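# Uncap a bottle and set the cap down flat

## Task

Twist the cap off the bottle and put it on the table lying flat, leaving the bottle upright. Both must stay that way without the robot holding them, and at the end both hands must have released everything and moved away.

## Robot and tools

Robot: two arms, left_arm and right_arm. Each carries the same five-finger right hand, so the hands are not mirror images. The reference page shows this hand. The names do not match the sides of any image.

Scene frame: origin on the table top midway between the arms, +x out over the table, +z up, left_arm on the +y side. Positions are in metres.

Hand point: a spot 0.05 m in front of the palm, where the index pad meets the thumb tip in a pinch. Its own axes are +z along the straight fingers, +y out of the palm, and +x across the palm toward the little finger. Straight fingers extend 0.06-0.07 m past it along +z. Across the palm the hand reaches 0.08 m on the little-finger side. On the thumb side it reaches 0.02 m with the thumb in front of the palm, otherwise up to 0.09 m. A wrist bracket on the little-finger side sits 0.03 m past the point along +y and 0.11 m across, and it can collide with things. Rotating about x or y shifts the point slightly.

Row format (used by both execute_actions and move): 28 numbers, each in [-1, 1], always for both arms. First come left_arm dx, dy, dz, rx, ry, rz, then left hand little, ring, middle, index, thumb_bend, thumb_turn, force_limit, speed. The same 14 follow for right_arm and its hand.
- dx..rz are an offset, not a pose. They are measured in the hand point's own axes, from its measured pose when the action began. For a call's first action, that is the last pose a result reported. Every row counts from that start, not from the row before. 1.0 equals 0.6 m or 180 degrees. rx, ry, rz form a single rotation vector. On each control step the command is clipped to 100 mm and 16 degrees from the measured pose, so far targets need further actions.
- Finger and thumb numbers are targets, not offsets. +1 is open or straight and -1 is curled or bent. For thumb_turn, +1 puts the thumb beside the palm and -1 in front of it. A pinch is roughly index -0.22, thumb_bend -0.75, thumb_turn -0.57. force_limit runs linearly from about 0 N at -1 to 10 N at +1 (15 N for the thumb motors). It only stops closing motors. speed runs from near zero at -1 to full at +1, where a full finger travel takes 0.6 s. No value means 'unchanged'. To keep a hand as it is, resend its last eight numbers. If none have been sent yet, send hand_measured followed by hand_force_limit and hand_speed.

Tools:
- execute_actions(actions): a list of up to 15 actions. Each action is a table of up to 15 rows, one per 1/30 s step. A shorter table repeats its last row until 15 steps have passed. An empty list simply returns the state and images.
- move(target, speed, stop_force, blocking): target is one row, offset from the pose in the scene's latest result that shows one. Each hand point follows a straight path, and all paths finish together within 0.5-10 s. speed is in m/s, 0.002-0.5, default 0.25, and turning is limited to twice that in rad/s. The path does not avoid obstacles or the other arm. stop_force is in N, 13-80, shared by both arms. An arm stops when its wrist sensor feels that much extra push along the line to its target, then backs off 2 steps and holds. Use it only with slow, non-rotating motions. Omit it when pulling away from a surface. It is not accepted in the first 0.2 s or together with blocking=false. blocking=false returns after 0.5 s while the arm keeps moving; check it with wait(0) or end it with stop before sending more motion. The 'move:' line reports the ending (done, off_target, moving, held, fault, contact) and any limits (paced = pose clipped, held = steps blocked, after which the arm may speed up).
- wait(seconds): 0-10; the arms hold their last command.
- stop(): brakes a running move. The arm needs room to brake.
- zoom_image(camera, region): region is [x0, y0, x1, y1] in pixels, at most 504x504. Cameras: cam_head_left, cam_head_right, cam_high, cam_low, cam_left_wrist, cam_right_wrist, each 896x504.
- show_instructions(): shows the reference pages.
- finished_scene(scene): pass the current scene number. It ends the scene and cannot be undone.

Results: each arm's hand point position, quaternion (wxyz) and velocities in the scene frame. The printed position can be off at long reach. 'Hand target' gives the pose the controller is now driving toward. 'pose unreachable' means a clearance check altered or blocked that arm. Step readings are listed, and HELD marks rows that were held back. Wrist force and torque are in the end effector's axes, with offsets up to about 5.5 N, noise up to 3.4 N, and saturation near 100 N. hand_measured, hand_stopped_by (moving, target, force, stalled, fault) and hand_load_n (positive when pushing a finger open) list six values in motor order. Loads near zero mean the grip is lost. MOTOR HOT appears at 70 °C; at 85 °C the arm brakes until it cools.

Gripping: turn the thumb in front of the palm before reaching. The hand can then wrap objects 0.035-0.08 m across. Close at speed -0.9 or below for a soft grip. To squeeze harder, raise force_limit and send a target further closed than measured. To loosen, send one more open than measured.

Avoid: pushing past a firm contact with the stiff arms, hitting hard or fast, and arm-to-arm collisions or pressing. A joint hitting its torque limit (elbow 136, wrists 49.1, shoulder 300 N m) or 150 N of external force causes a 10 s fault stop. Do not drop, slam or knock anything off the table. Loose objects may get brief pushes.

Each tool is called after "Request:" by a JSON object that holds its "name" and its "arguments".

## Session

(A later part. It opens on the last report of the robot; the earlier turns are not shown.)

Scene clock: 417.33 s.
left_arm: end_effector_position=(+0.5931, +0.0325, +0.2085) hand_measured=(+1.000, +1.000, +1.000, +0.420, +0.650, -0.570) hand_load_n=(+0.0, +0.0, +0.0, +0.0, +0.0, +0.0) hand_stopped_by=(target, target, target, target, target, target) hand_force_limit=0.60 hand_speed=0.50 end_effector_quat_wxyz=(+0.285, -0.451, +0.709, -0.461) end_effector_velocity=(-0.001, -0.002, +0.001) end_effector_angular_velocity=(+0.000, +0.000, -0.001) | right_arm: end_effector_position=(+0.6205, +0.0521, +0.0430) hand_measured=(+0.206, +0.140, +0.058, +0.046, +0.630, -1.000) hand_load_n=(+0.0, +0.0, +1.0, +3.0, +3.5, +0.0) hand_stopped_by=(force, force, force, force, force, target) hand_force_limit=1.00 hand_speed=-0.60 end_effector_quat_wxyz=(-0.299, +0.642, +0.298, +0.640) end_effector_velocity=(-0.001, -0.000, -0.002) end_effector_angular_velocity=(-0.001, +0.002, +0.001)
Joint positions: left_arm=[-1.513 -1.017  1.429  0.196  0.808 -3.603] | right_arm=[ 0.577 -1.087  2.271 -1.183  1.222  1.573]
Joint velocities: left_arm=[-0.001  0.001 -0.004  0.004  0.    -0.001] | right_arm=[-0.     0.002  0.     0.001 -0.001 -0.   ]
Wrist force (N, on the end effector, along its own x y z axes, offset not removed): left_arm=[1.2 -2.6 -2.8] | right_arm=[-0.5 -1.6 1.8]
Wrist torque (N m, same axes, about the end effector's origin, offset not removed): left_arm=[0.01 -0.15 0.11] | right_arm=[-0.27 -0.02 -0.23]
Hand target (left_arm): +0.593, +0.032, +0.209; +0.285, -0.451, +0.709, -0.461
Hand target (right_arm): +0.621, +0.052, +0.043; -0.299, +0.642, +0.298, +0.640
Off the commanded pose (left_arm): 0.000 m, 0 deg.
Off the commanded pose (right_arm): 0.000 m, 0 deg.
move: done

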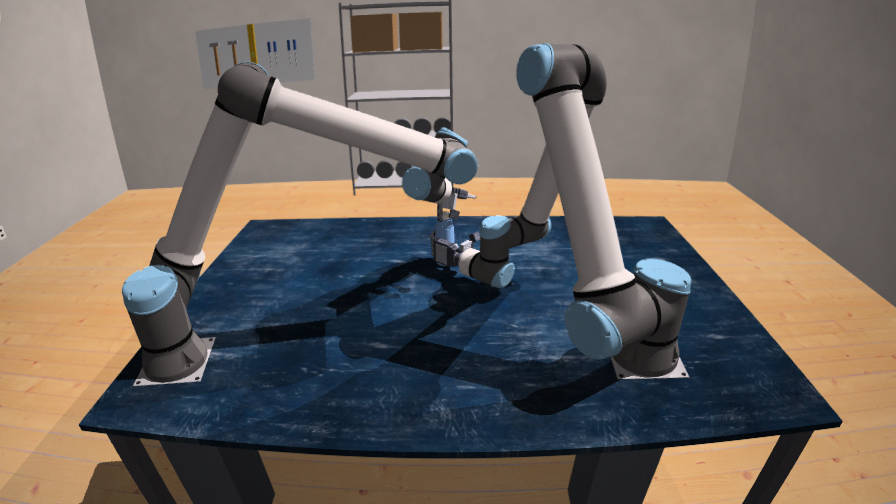

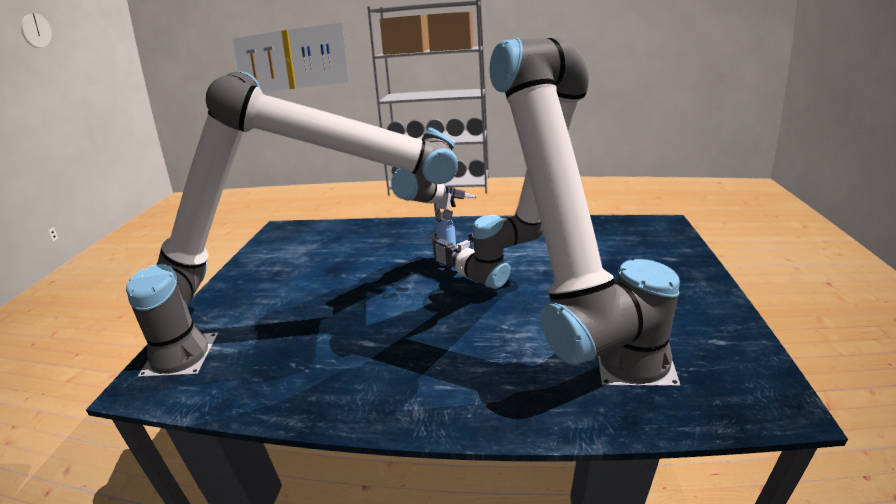

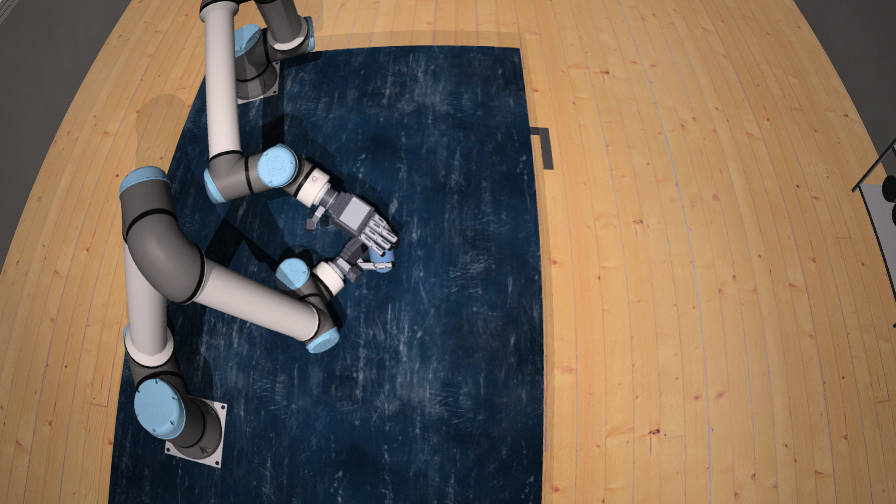

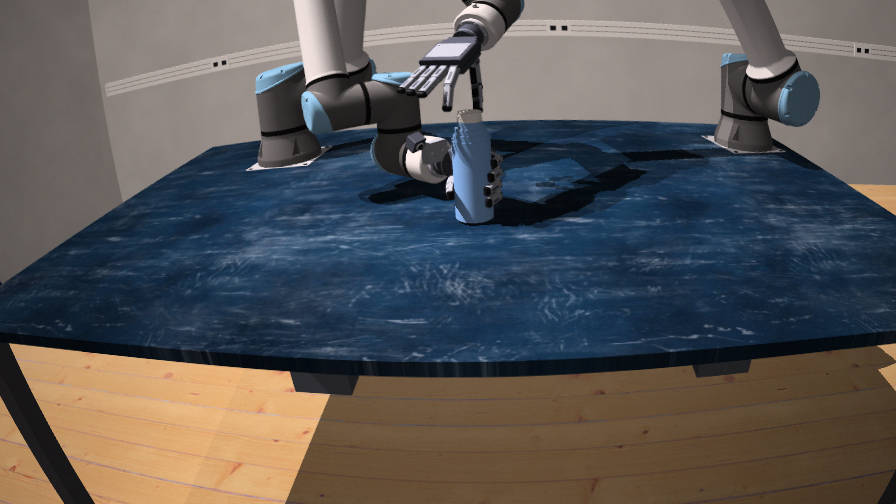

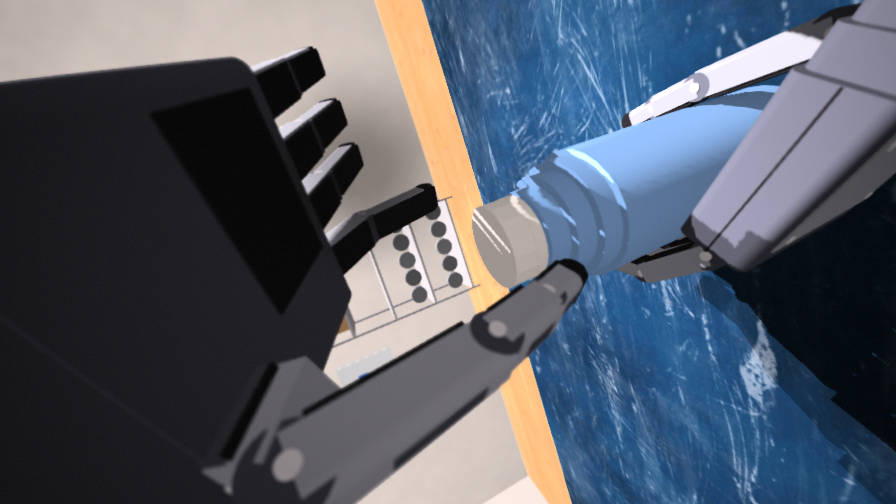

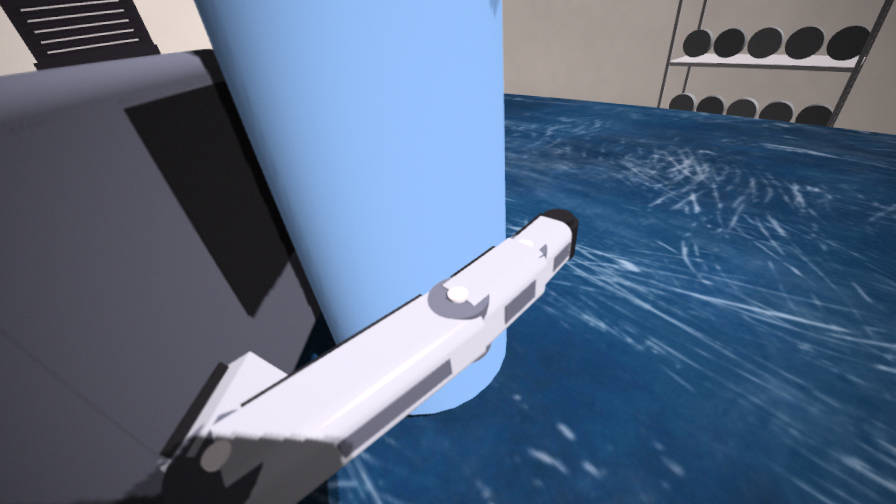

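Request:
{"name": "execute_actions", "arguments": {"actions": [[[0,0,0,0,0,0,1,1,1,0.42,0.65,-0.57,0.6,0.5, 0,0,0,0,0,0,-0.9,-0.9,-0.9,-0.9,0.1,-1,1,-0.75]],[[0,0,0,0,0,0,1,1,1,0.42,0.65,-0.57,0.6,0.5, 0,0,0,0,0,0,-0.9,-0.9,-0.9,-0.9,0.1,-1,1,-0.75]],[[0,0,0,0,0,0,1,1,1,0.42,0.65,-0.57,0.6,0.5, 0,0,0,0,0,0,-0.9,-0.9,-0.9,-0.9,0.1,-1,1,-0.75]]]}}

Request:
{"name": "zoom_image", "arguments": {"camera": "cam_low", "region": [400,40,540,160]}}

Request:
{"name": "zoom_image", "arguments": {"camera": "cam_head_left", "region": [390,150,510,270]}}

Scene clock: 493.00 s.
left_arm: end_effector_position=(+0.5930, +0.0324, +0.2085) hand_measured=(+1.000, +1.000, +1.000, +0.420, +0.650, -0.570) hand_load_n=(+0.0, +0.0, +0.0, +0.0, +0.0, +0.0) hand_stopped_by=(target, target, target, target, target, target) hand_force_limit=0.60 hand_speed=0.50 end_effector_quat_wxyz=(+0.285, -0.451, +0.709, -0.461) end_effector_velocity=(-0.000, +0.000, -0.001) end_effector_angular_velocity=(+0.001, -0.000, +0.000) | right_arm: end_effector_position=(+0.6205, +0.0521, +0.0430) hand_measured=(-0.012, +0.008, +0.012, +0.008, +0.628, -1.000) hand_load_n=(+9.5, +4.5, +3.0, +8.5, +18.5, +12.5) hand_stopped_by=(force, force, force, force, force, target) hand_force_limit=1.00 hand_speed=-0.75 end_effector_quat_wxyz=(-0.299, +0.642, +0.298, +0.640) end_effector_velocity=(-0.000, -0.000, +0.000) end_effector_angular_velocity=(-0.001, -0.001, -0.000)
Joint positions: left_arm=[-1.513 -1.017  1.429  0.196  0.807 -3.603] | right_arm=[ 0.577 -1.087  2.271 -1.183  1.222  1.573]
Joint velocities: left_arm=[-0.     0.     0.    -0.    -0.001  0.   ] | right_arm=[-0.    -0.     0.001 -0.     0.    -0.002]
Wrist force (N, on the end effector, along its own x y z axes, offset not removed): left_arm=[3.7 2.0 -3.9] | right_arm=[4.5 0.9 -1.0]
Wrist torque (N m, same axes, about the end effector's origin, offset not removed): left_arm=[0.82 -0.62 0.39] | right_arm=[0.21 -0.73 0.18]
Hand target (left_arm): +0.593, +0.032, +0.208; +0.285, -0.451, +0.709, -0.461
Hand target (right_arm): +0.621, +0.052, +0.043; -0.299, +0.642, +0.298, +0.640
Off the commanded pose (left_arm): 0.000 m, 0 deg.
Off the commanded pose (right_arm): 0.000 m, 0 deg.
Step readings (end_effector_position; steps 1 to 15: 1st action; 16 to 30: 2nd action; 31 to 45: 3rd action):
0: left_arm (+0.5930, +0.0323, +0.2087) | right_arm (+0.6205, +0.0521, +0.0430)
1: left_arm (+0.5930, +0.0323, +0.2087) | right_arm (+0.6205, +0.0521, +0.0430)
2: left_arm (+0.5930, +0.0323, +0.2087) | right_arm (+0.6205, +0.0521, +0.0430)
4: left_arm (+0.5930, +0.0323, +0.2087) | right_arm (+0.6205, +0.0521, +0.0430)
8: left_arm (+0.5930, +0.0324, +0.2085) | right_arm (+0.6205, +0.0521, +0.0430)
15: left_arm (+0.5930, +0.0324, +0.2085) | right_arm (+0.6205, +0.0521, +0.0430)
16: left_arm (+0.5930, +0.0324, +0.2085) | right_arm (+0.6205, +0.0521, +0.0430)
17: left_arm (+0.5930, +0.0324, +0.2085) | right_arm (+0.6205, +0.0521, +0.0430)
19: left_arm (+0.5930, +0.0324, +0.2085) | right_arm (+0.6205, +0.0521, +0.0430)
23: left_arm (+0.5930, +0.0324, +0.2085) | right_arm (+0.6205, +0.0521, +0.0430)
30: left_arm (+0.5930, +0.0324, +0.2085) | right_arm (+0.6205, +0.0521, +0.0430)
31: left_arm (+0.5930, +0.0324, +0.2085) | right_arm (+0.6205, +0.0521, +0.0430)
32: left_arm (+0.5930, +0.0324, +0.2085) | right_arm (+0.6205, +0.0521, +0.0430)
34: left_arm (+0.5930, +0.0324, +0.2085) | right_arm (+0.6205, +0.0521, +0.0430)
38: left_arm (+0.5930, +0.0324, +0.2085) | right_arm (+0.6205, +0.0521, +0.0430)
45: end_effector_position above

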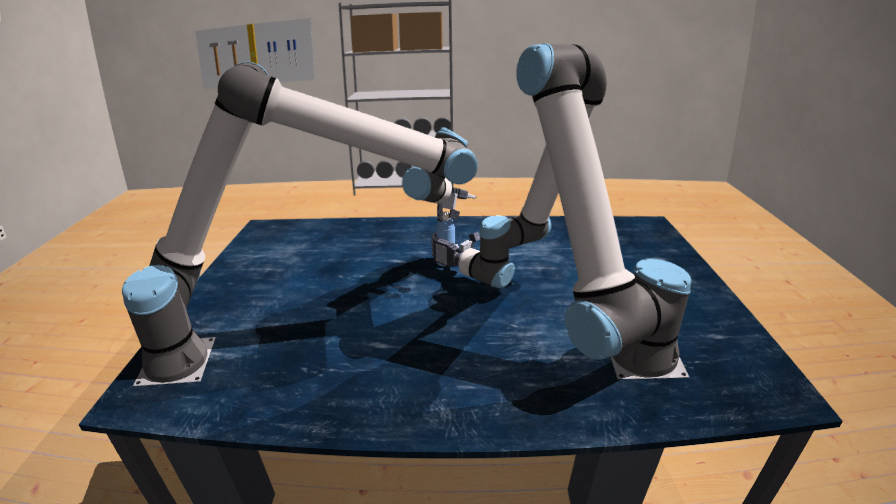

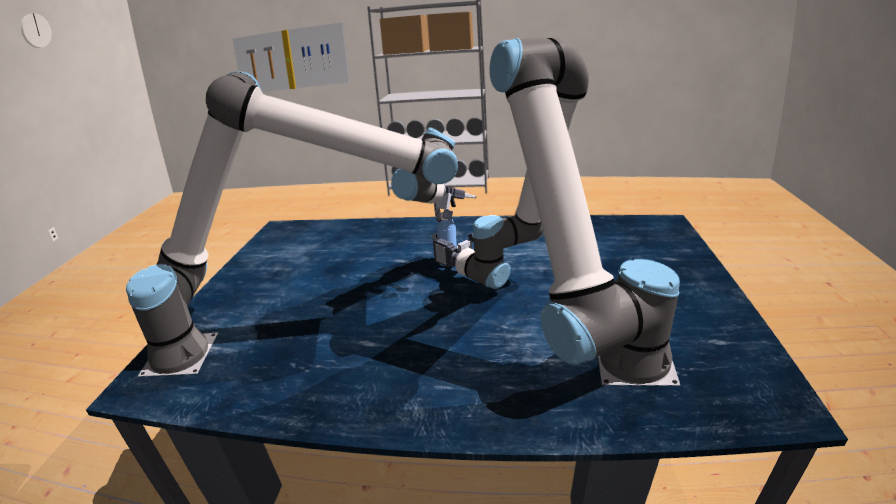

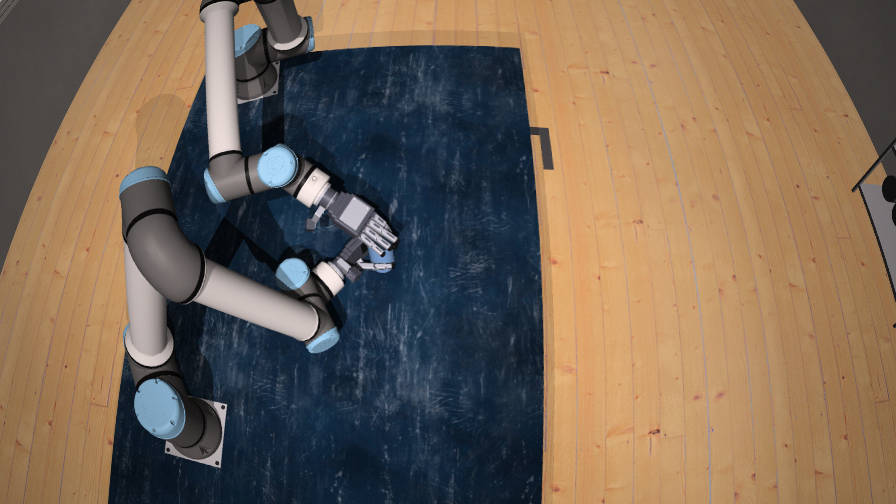

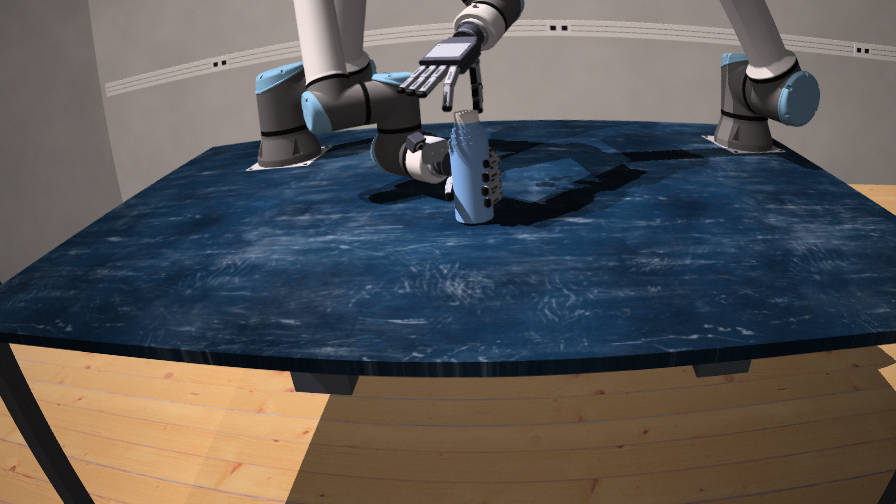

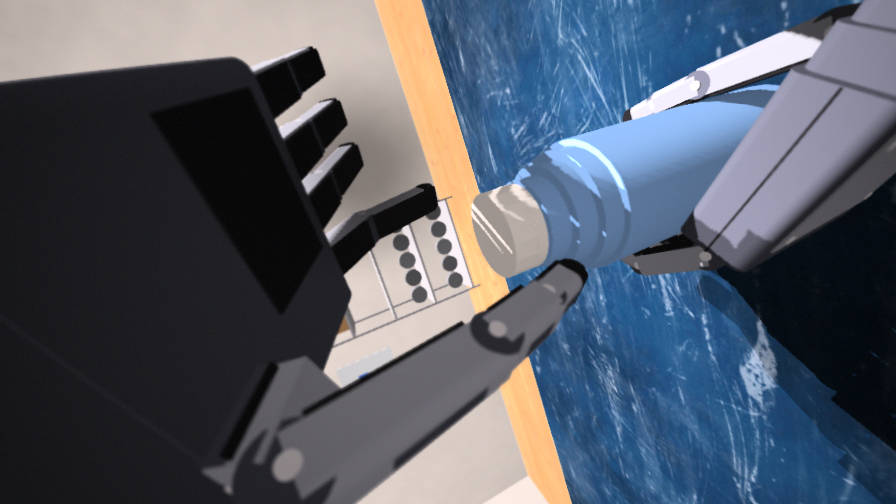

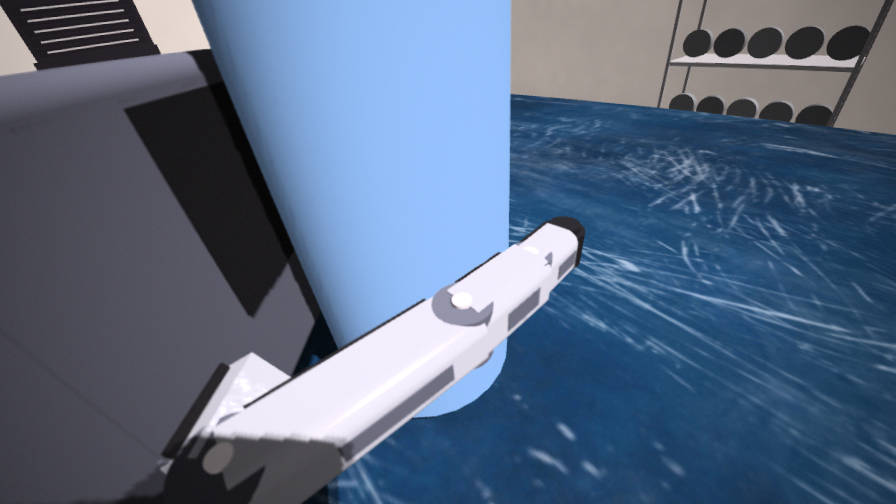

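Region (400, 40, 540, 160) of cam_low's 896x504 image, scaled by 3.600, with more detail than that image has; it fills the top 432 rows of this view, and the rest is white.

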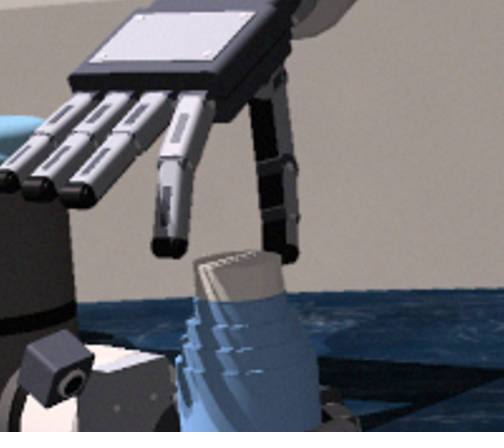

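Region (390, 150, 510, 270) of cam_head_left's 896x504 image, scaled by 4.200, with more detail than that image has.

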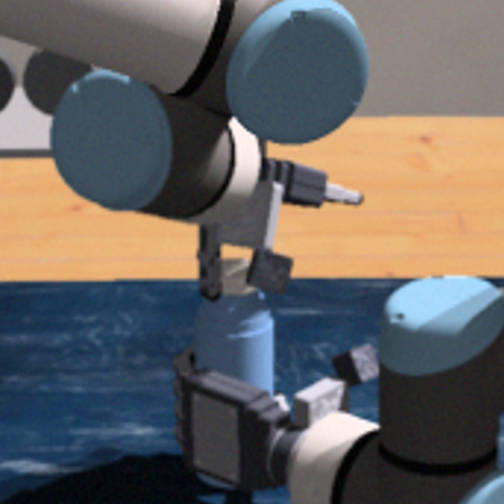

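Request:
{"name": "move", "arguments": {"target": [-0.027,0.0218,0.0105,0,0,0,1,1,1,0.42,0.65,-0.57,0.6,0.5, 0,0,0,0,0,0,-0.9,-0.9,-0.9,-0.9,0.1,-1,1,-0.75], "speed": 0.03, "stop_force": 13}}

Request:
{"name": "execute_actions", "arguments": {"actions": [[[0,0,0,0,0,0,1,1,1,-0.5,-0.5,-0.57,0.2,-0.7, 0,0,0,0,0,0,-0.9,-0.9,-0.9,-0.9,0.1,-1,1,-0.75]],[[0,0,0,0,0,0,1,1,1,-0.5,-0.5,-0.57,0.2,-0.7, 0,0,0,0,0,0,-0.9,-0.9,-0.9,-0.9,0.1,-1,1,-0.75]],[[0,0,0,0,0,0,1,1,1,-0.5,-0.5,-0.57,0.2,-0.7, 0,0,0,0,0,0,-0.9,-0.9,-0.9,-0.9,0.1,-1,1,-0.75]],[[0,0,0,0,0,0,1,1,1,-0.5,-0.5,-0.57,0.2,-0.7, 0,0,0,0,0,0,-0.9,-0.9,-0.9,-0.9,0.1,-1,1,-0.75]]]}}

Request:
{"name": "zoom_image", "arguments": {"camera": "cam_low", "region": [400,40,540,160]}}

Scene clock: 521.47 s.
left_arm: end_effector_position=(+0.6002, +0.0466, +0.1940) hand_measured=(+1.000, +1.000, +1.000, +0.420, +0.650, -0.570) hand_load_n=(+0.0, +0.0, +0.0, +0.0, +0.0, +0.0) hand_stopped_by=(target, target, target, target, target, target) hand_force_limit=0.60 hand_speed=0.50 end_effector_quat_wxyz=(+0.285, -0.451, +0.709, -0.460) end_effector_velocity=(+0.001, +0.001, -0.001) end_effector_angular_velocity=(-0.003, -0.001, -0.000) | right_arm: end_effector_position=(+0.6205, +0.0521, +0.0430) hand_measured=(-0.012, +0.008, +0.012, +0.008, +0.628, -1.000) hand_load_n=(+9.5, +4.5, +3.0, +8.5, +18.5, +12.5) hand_stopped_by=(force, force, force, force, force, target) hand_force_limit=1.00 hand_speed=-0.75 end_effector_quat_wxyz=(-0.299, +0.642, +0.298, +0.640) end_effector_velocity=(+0.000, +0.000, +0.002) end_effector_angular_velocity=(+0.002, -0.001, +0.000)
Joint positions: left_arm=[-1.499 -1.022  1.465  0.159  0.819 -3.593] | right_arm=[ 0.577 -1.087  2.271 -1.183  1.222  1.573]
Joint velocities: left_arm=[ 0.001 -0.001  0.003 -0.007  0.001  0.001] | right_arm=[-0.    -0.002 -0.    -0.    -0.     0.001]
Wrist force (N, on the end effector, along its own x y z axes, offset not removed): left_arm=[-1.3 -1.0 2.3] | right_arm=[0.4 -2.3 -0.7]
Wrist torque (N m, same axes, about the end effector's origin, offset not removed): left_arm=[-0.25 0.21 0.00] | right_arm=[-0.17 -0.06 -0.09]
Hand target (left_arm): +0.600, +0.047, +0.194; +0.285, -0.451, +0.709, -0.461
Hand target (right_arm): +0.621, +0.052, +0.043; -0.299, +0.642, +0.298, +0.640
Off the commanded pose (left_arm): 0.000 m, 0 deg.
Off the commanded pose (right_arm): 0.000 m, 0 deg.
move: done

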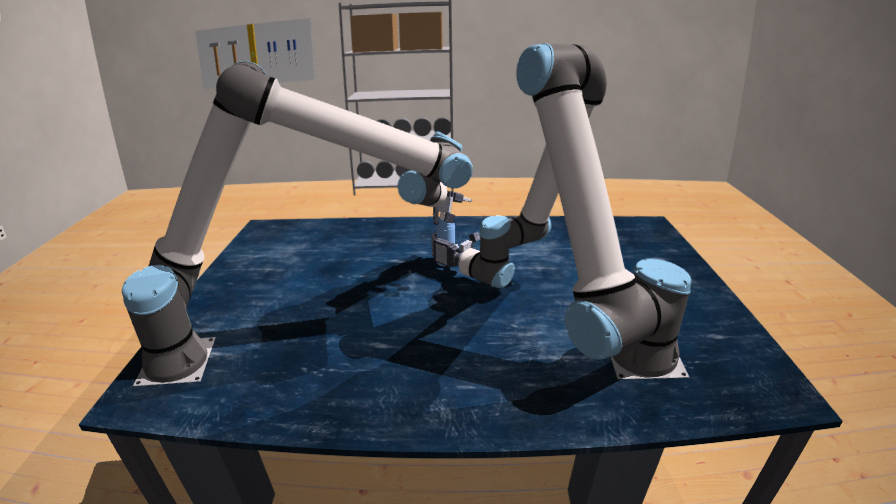

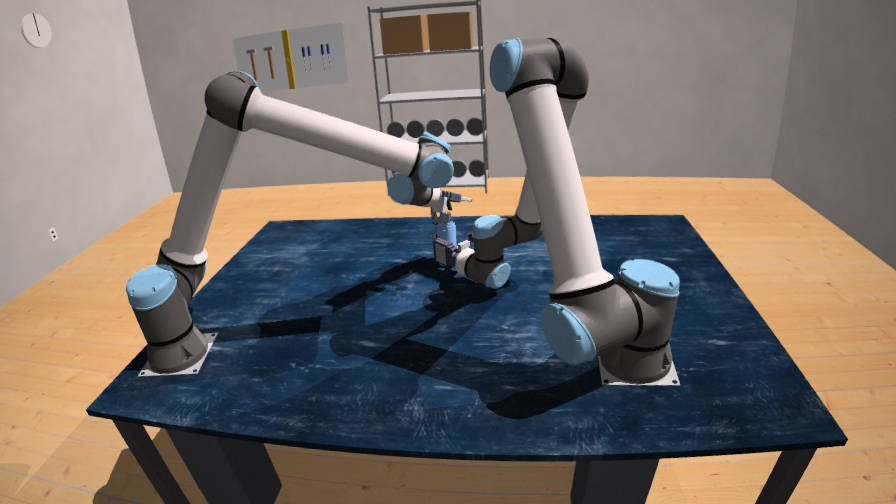

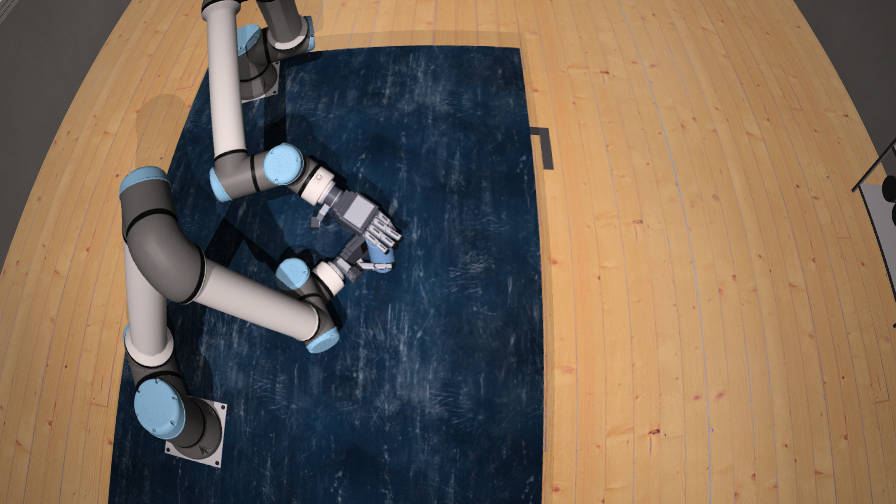

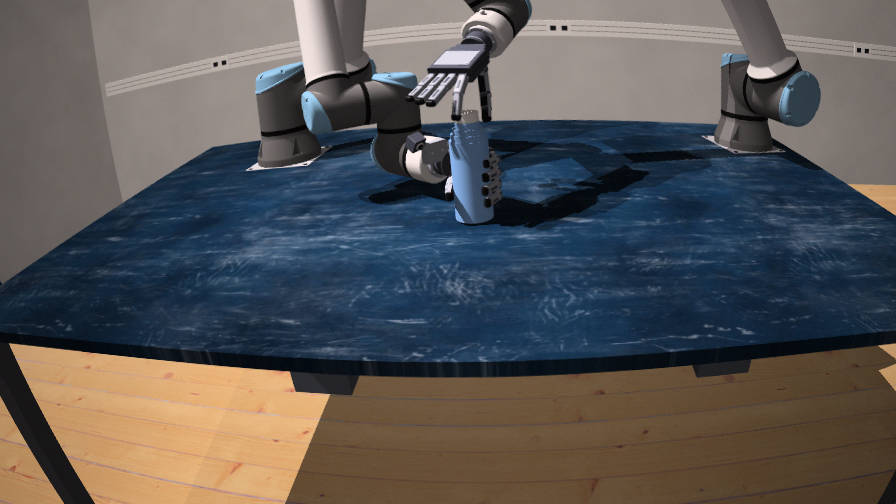

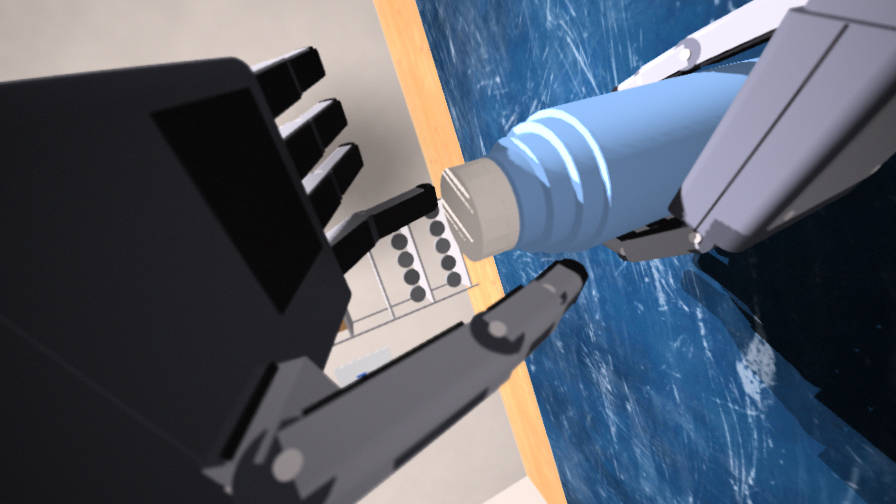

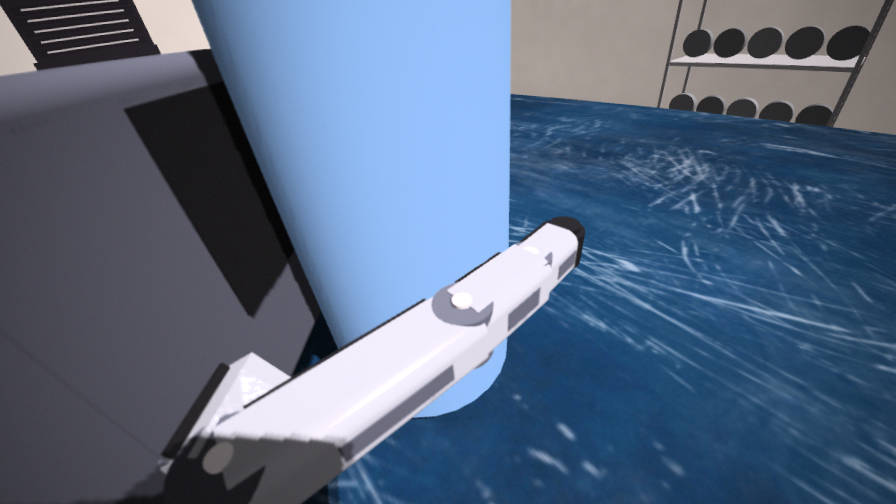

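Scene clock: 523.47 s.
left_arm: end_effector_position=(+0.6002, +0.0466, +0.1940) hand_measured=(+1.000, +1.000, +1.000, +0.076, +0.076, -0.570) hand_load_n=(+0.0, +0.0, +0.0, +12.5, +9.0, +1.5) hand_stopped_by=(target, target, target, force, force, target) hand_force_limit=0.20 hand_speed=-0.70 end_effector_quat_wxyz=(+0.285, -0.451, +0.709, -0.461) end_effector_velocity=(+0.000, -0.001, +0.000) end_effector_angular_velocity=(-0.001, -0.001, -0.001) | right_arm: end_effector_position=(+0.6205, +0.0521, +0.0430) hand_measured=(-0.012, +0.006, +0.012, +0.008, +0.628, -1.000) hand_load_n=(+6.5, +3.0, +2.5, +9.5, +17.5, +8.0) hand_stopped_by=(force, force, force, force, force, target) hand_force_limit=1.00 hand_speed=-0.75 end_effector_quat_wxyz=(-0.299, +0.642, +0.298, +0.640) end_effector_velocity=(-0.000, +0.000, -0.001) end_effector_angular_velocity=(-0.001, +0.002, +0.001)
Joint positions: left_arm=[-1.499 -1.022  1.466  0.158  0.819 -3.593] | right_arm=[ 0.577 -1.087  2.271 -1.183  1.222  1.573]
Joint velocities: left_arm=[ 0.    -0.    -0.001 -0.001  0.001  0.001] | right_arm=[ 0.     0.002  0.     0.    -0.001 -0.   ]
Wrist force (N, on the end effector, along its own x y z axes, offset not removed): left_arm=[-2.0 -1.5 4.6] | right_arm=[5.3 -3.4 0.2]
Wrist torque (N m, same axes, about the end effector's origin, offset not removed): left_arm=[0.37 0.25 -0.15] | right_arm=[0.30 -0.48 -0.67]
Hand target (left_arm): +0.600, +0.047, +0.194; +0.285, -0.451, +0.709, -0.461
Hand target (right_arm): +0.620, +0.052, +0.043; -0.299, +0.642, +0.298, +0.640
Off the commanded pose (left_arm): 0.000 m, 0 deg.
Off the commanded pose (right_arm): 0.000 m, 0 deg.
Step readings (end_effector_position; steps 1 to 15: 1st action; 16 to 30: 2nd action; 31 to 45: 3rd action; 46 to 60: 4th action):
0: left_arm (+0.6002, +0.0466, +0.1940) | right_arm (+0.6205, +0.0521, +0.0430)
1: left_arm (+0.6002, +0.0467, +0.1940) | right_arm (+0.6205, +0.0521, +0.0430)
2: left_arm (+0.6002, +0.0467, +0.1939) | right_arm (+0.6205, +0.0521, +0.0430)
4: left_arm (+0.6002, +0.0467, +0.1939) | right_arm (+0.6205, +0.0521, +0.0430)
8: left_arm (+0.6002, +0.0467, +0.1939) | right_arm (+0.6205, +0.0521, +0.0430)
15: left_arm (+0.6002, +0.0467, +0.1940) | right_arm (+0.6205, +0.0521, +0.0430)
16: left_arm (+0.6002, +0.0466, +0.1940) | right_arm (+0.6205, +0.0521, +0.0430)
17: left_arm (+0.6002, +0.0466, +0.1940) | right_arm (+0.6205, +0.0521, +0.0430)
19: left_arm (+0.6002, +0.0466, +0.1940) | right_arm (+0.6205, +0.0521, +0.0430)
23: left_arm (+0.6002, +0.0466, +0.1940) | right_arm (+0.6205, +0.0521, +0.0430)
30: left_arm (+0.6002, +0.0466, +0.1940) | right_arm (+0.6205, +0.0521, +0.0430)
31: left_arm (+0.6002, +0.0466, +0.1940) | right_arm (+0.6205, +0.0521, +0.0430)
32: left_arm (+0.6002, +0.0466, +0.1940) | right_arm (+0.6205, +0.0521, +0.0430)
34: left_arm (+0.6002, +0.0466, +0.1940) | right_arm (+0.6205, +0.0521, +0.0430)
38: left_arm (+0.6002, +0.0466, +0.1940) | right_arm (+0.6205, +0.0521, +0.0430)
45: left_arm (+0.6002, +0.0466, +0.1940) | right_arm (+0.6205, +0.0521, +0.0430)
46: left_arm (+0.6002, +0.0466, +0.1940) | right_arm (+0.6205, +0.0521, +0.0430)
47: left_arm (+0.6002, +0.0466, +0.1940) | right_arm (+0.6205, +0.0521, +0.0430)
49: left_arm (+0.6002, +0.0466, +0.1940) | right_arm (+0.6205, +0.0521, +0.0430)
53: left_arm (+0.6002, +0.0466, +0.1940) | right_arm (+0.6205, +0.0521, +0.0430)
60: end_effector_position above

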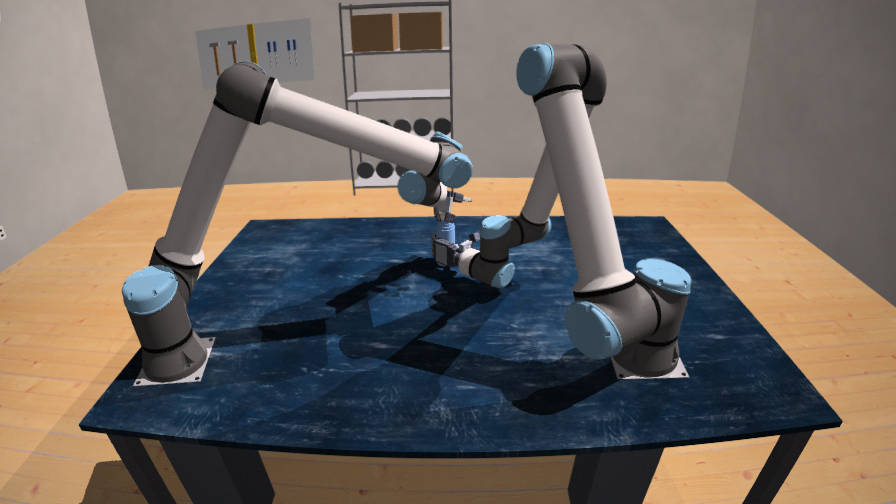

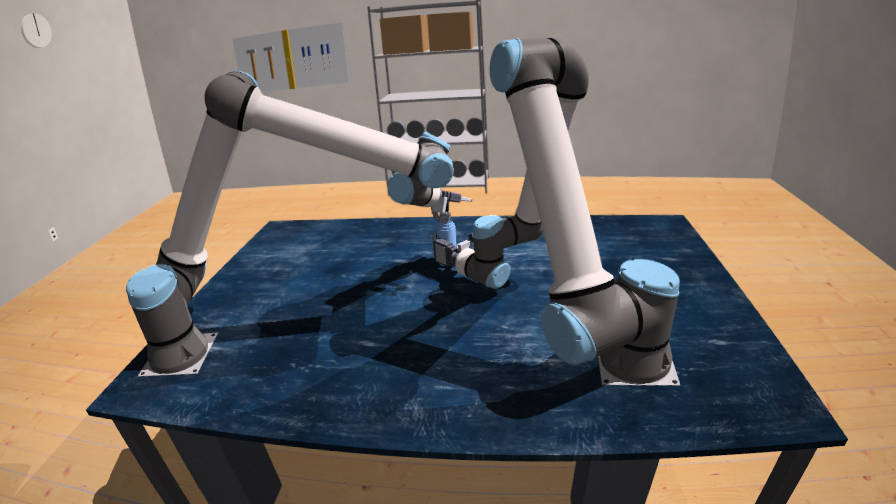

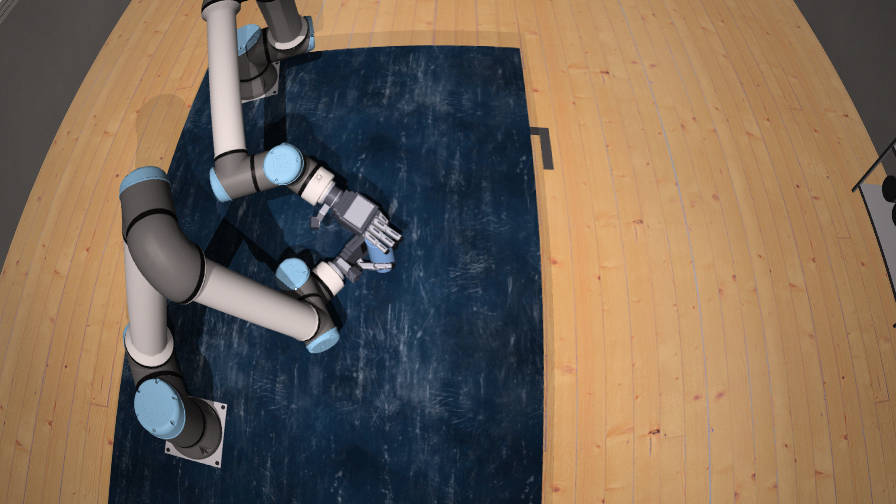

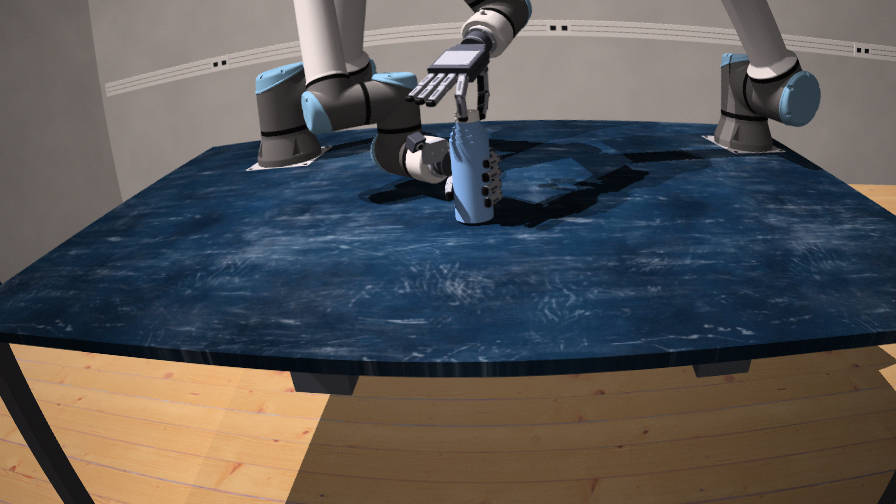

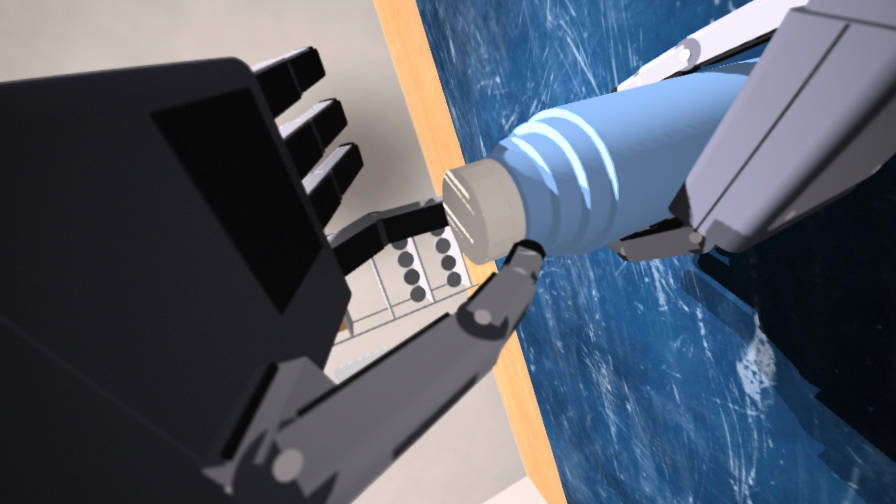

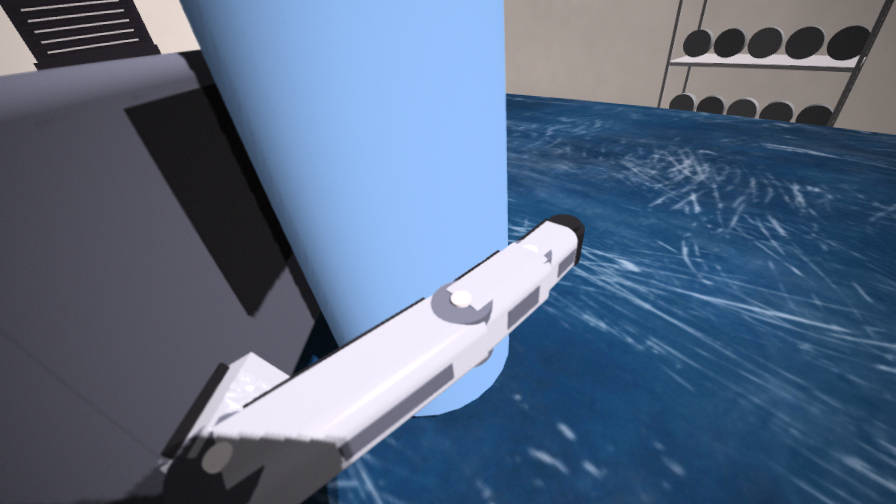

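Region (400, 40, 540, 160) of cam_low's 896x504 image, scaled by 3.600, with more detail than that image has; it fills the top 432 rows of this view, and the rest is white.

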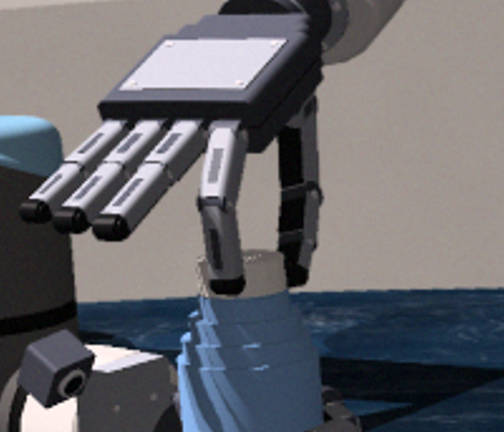

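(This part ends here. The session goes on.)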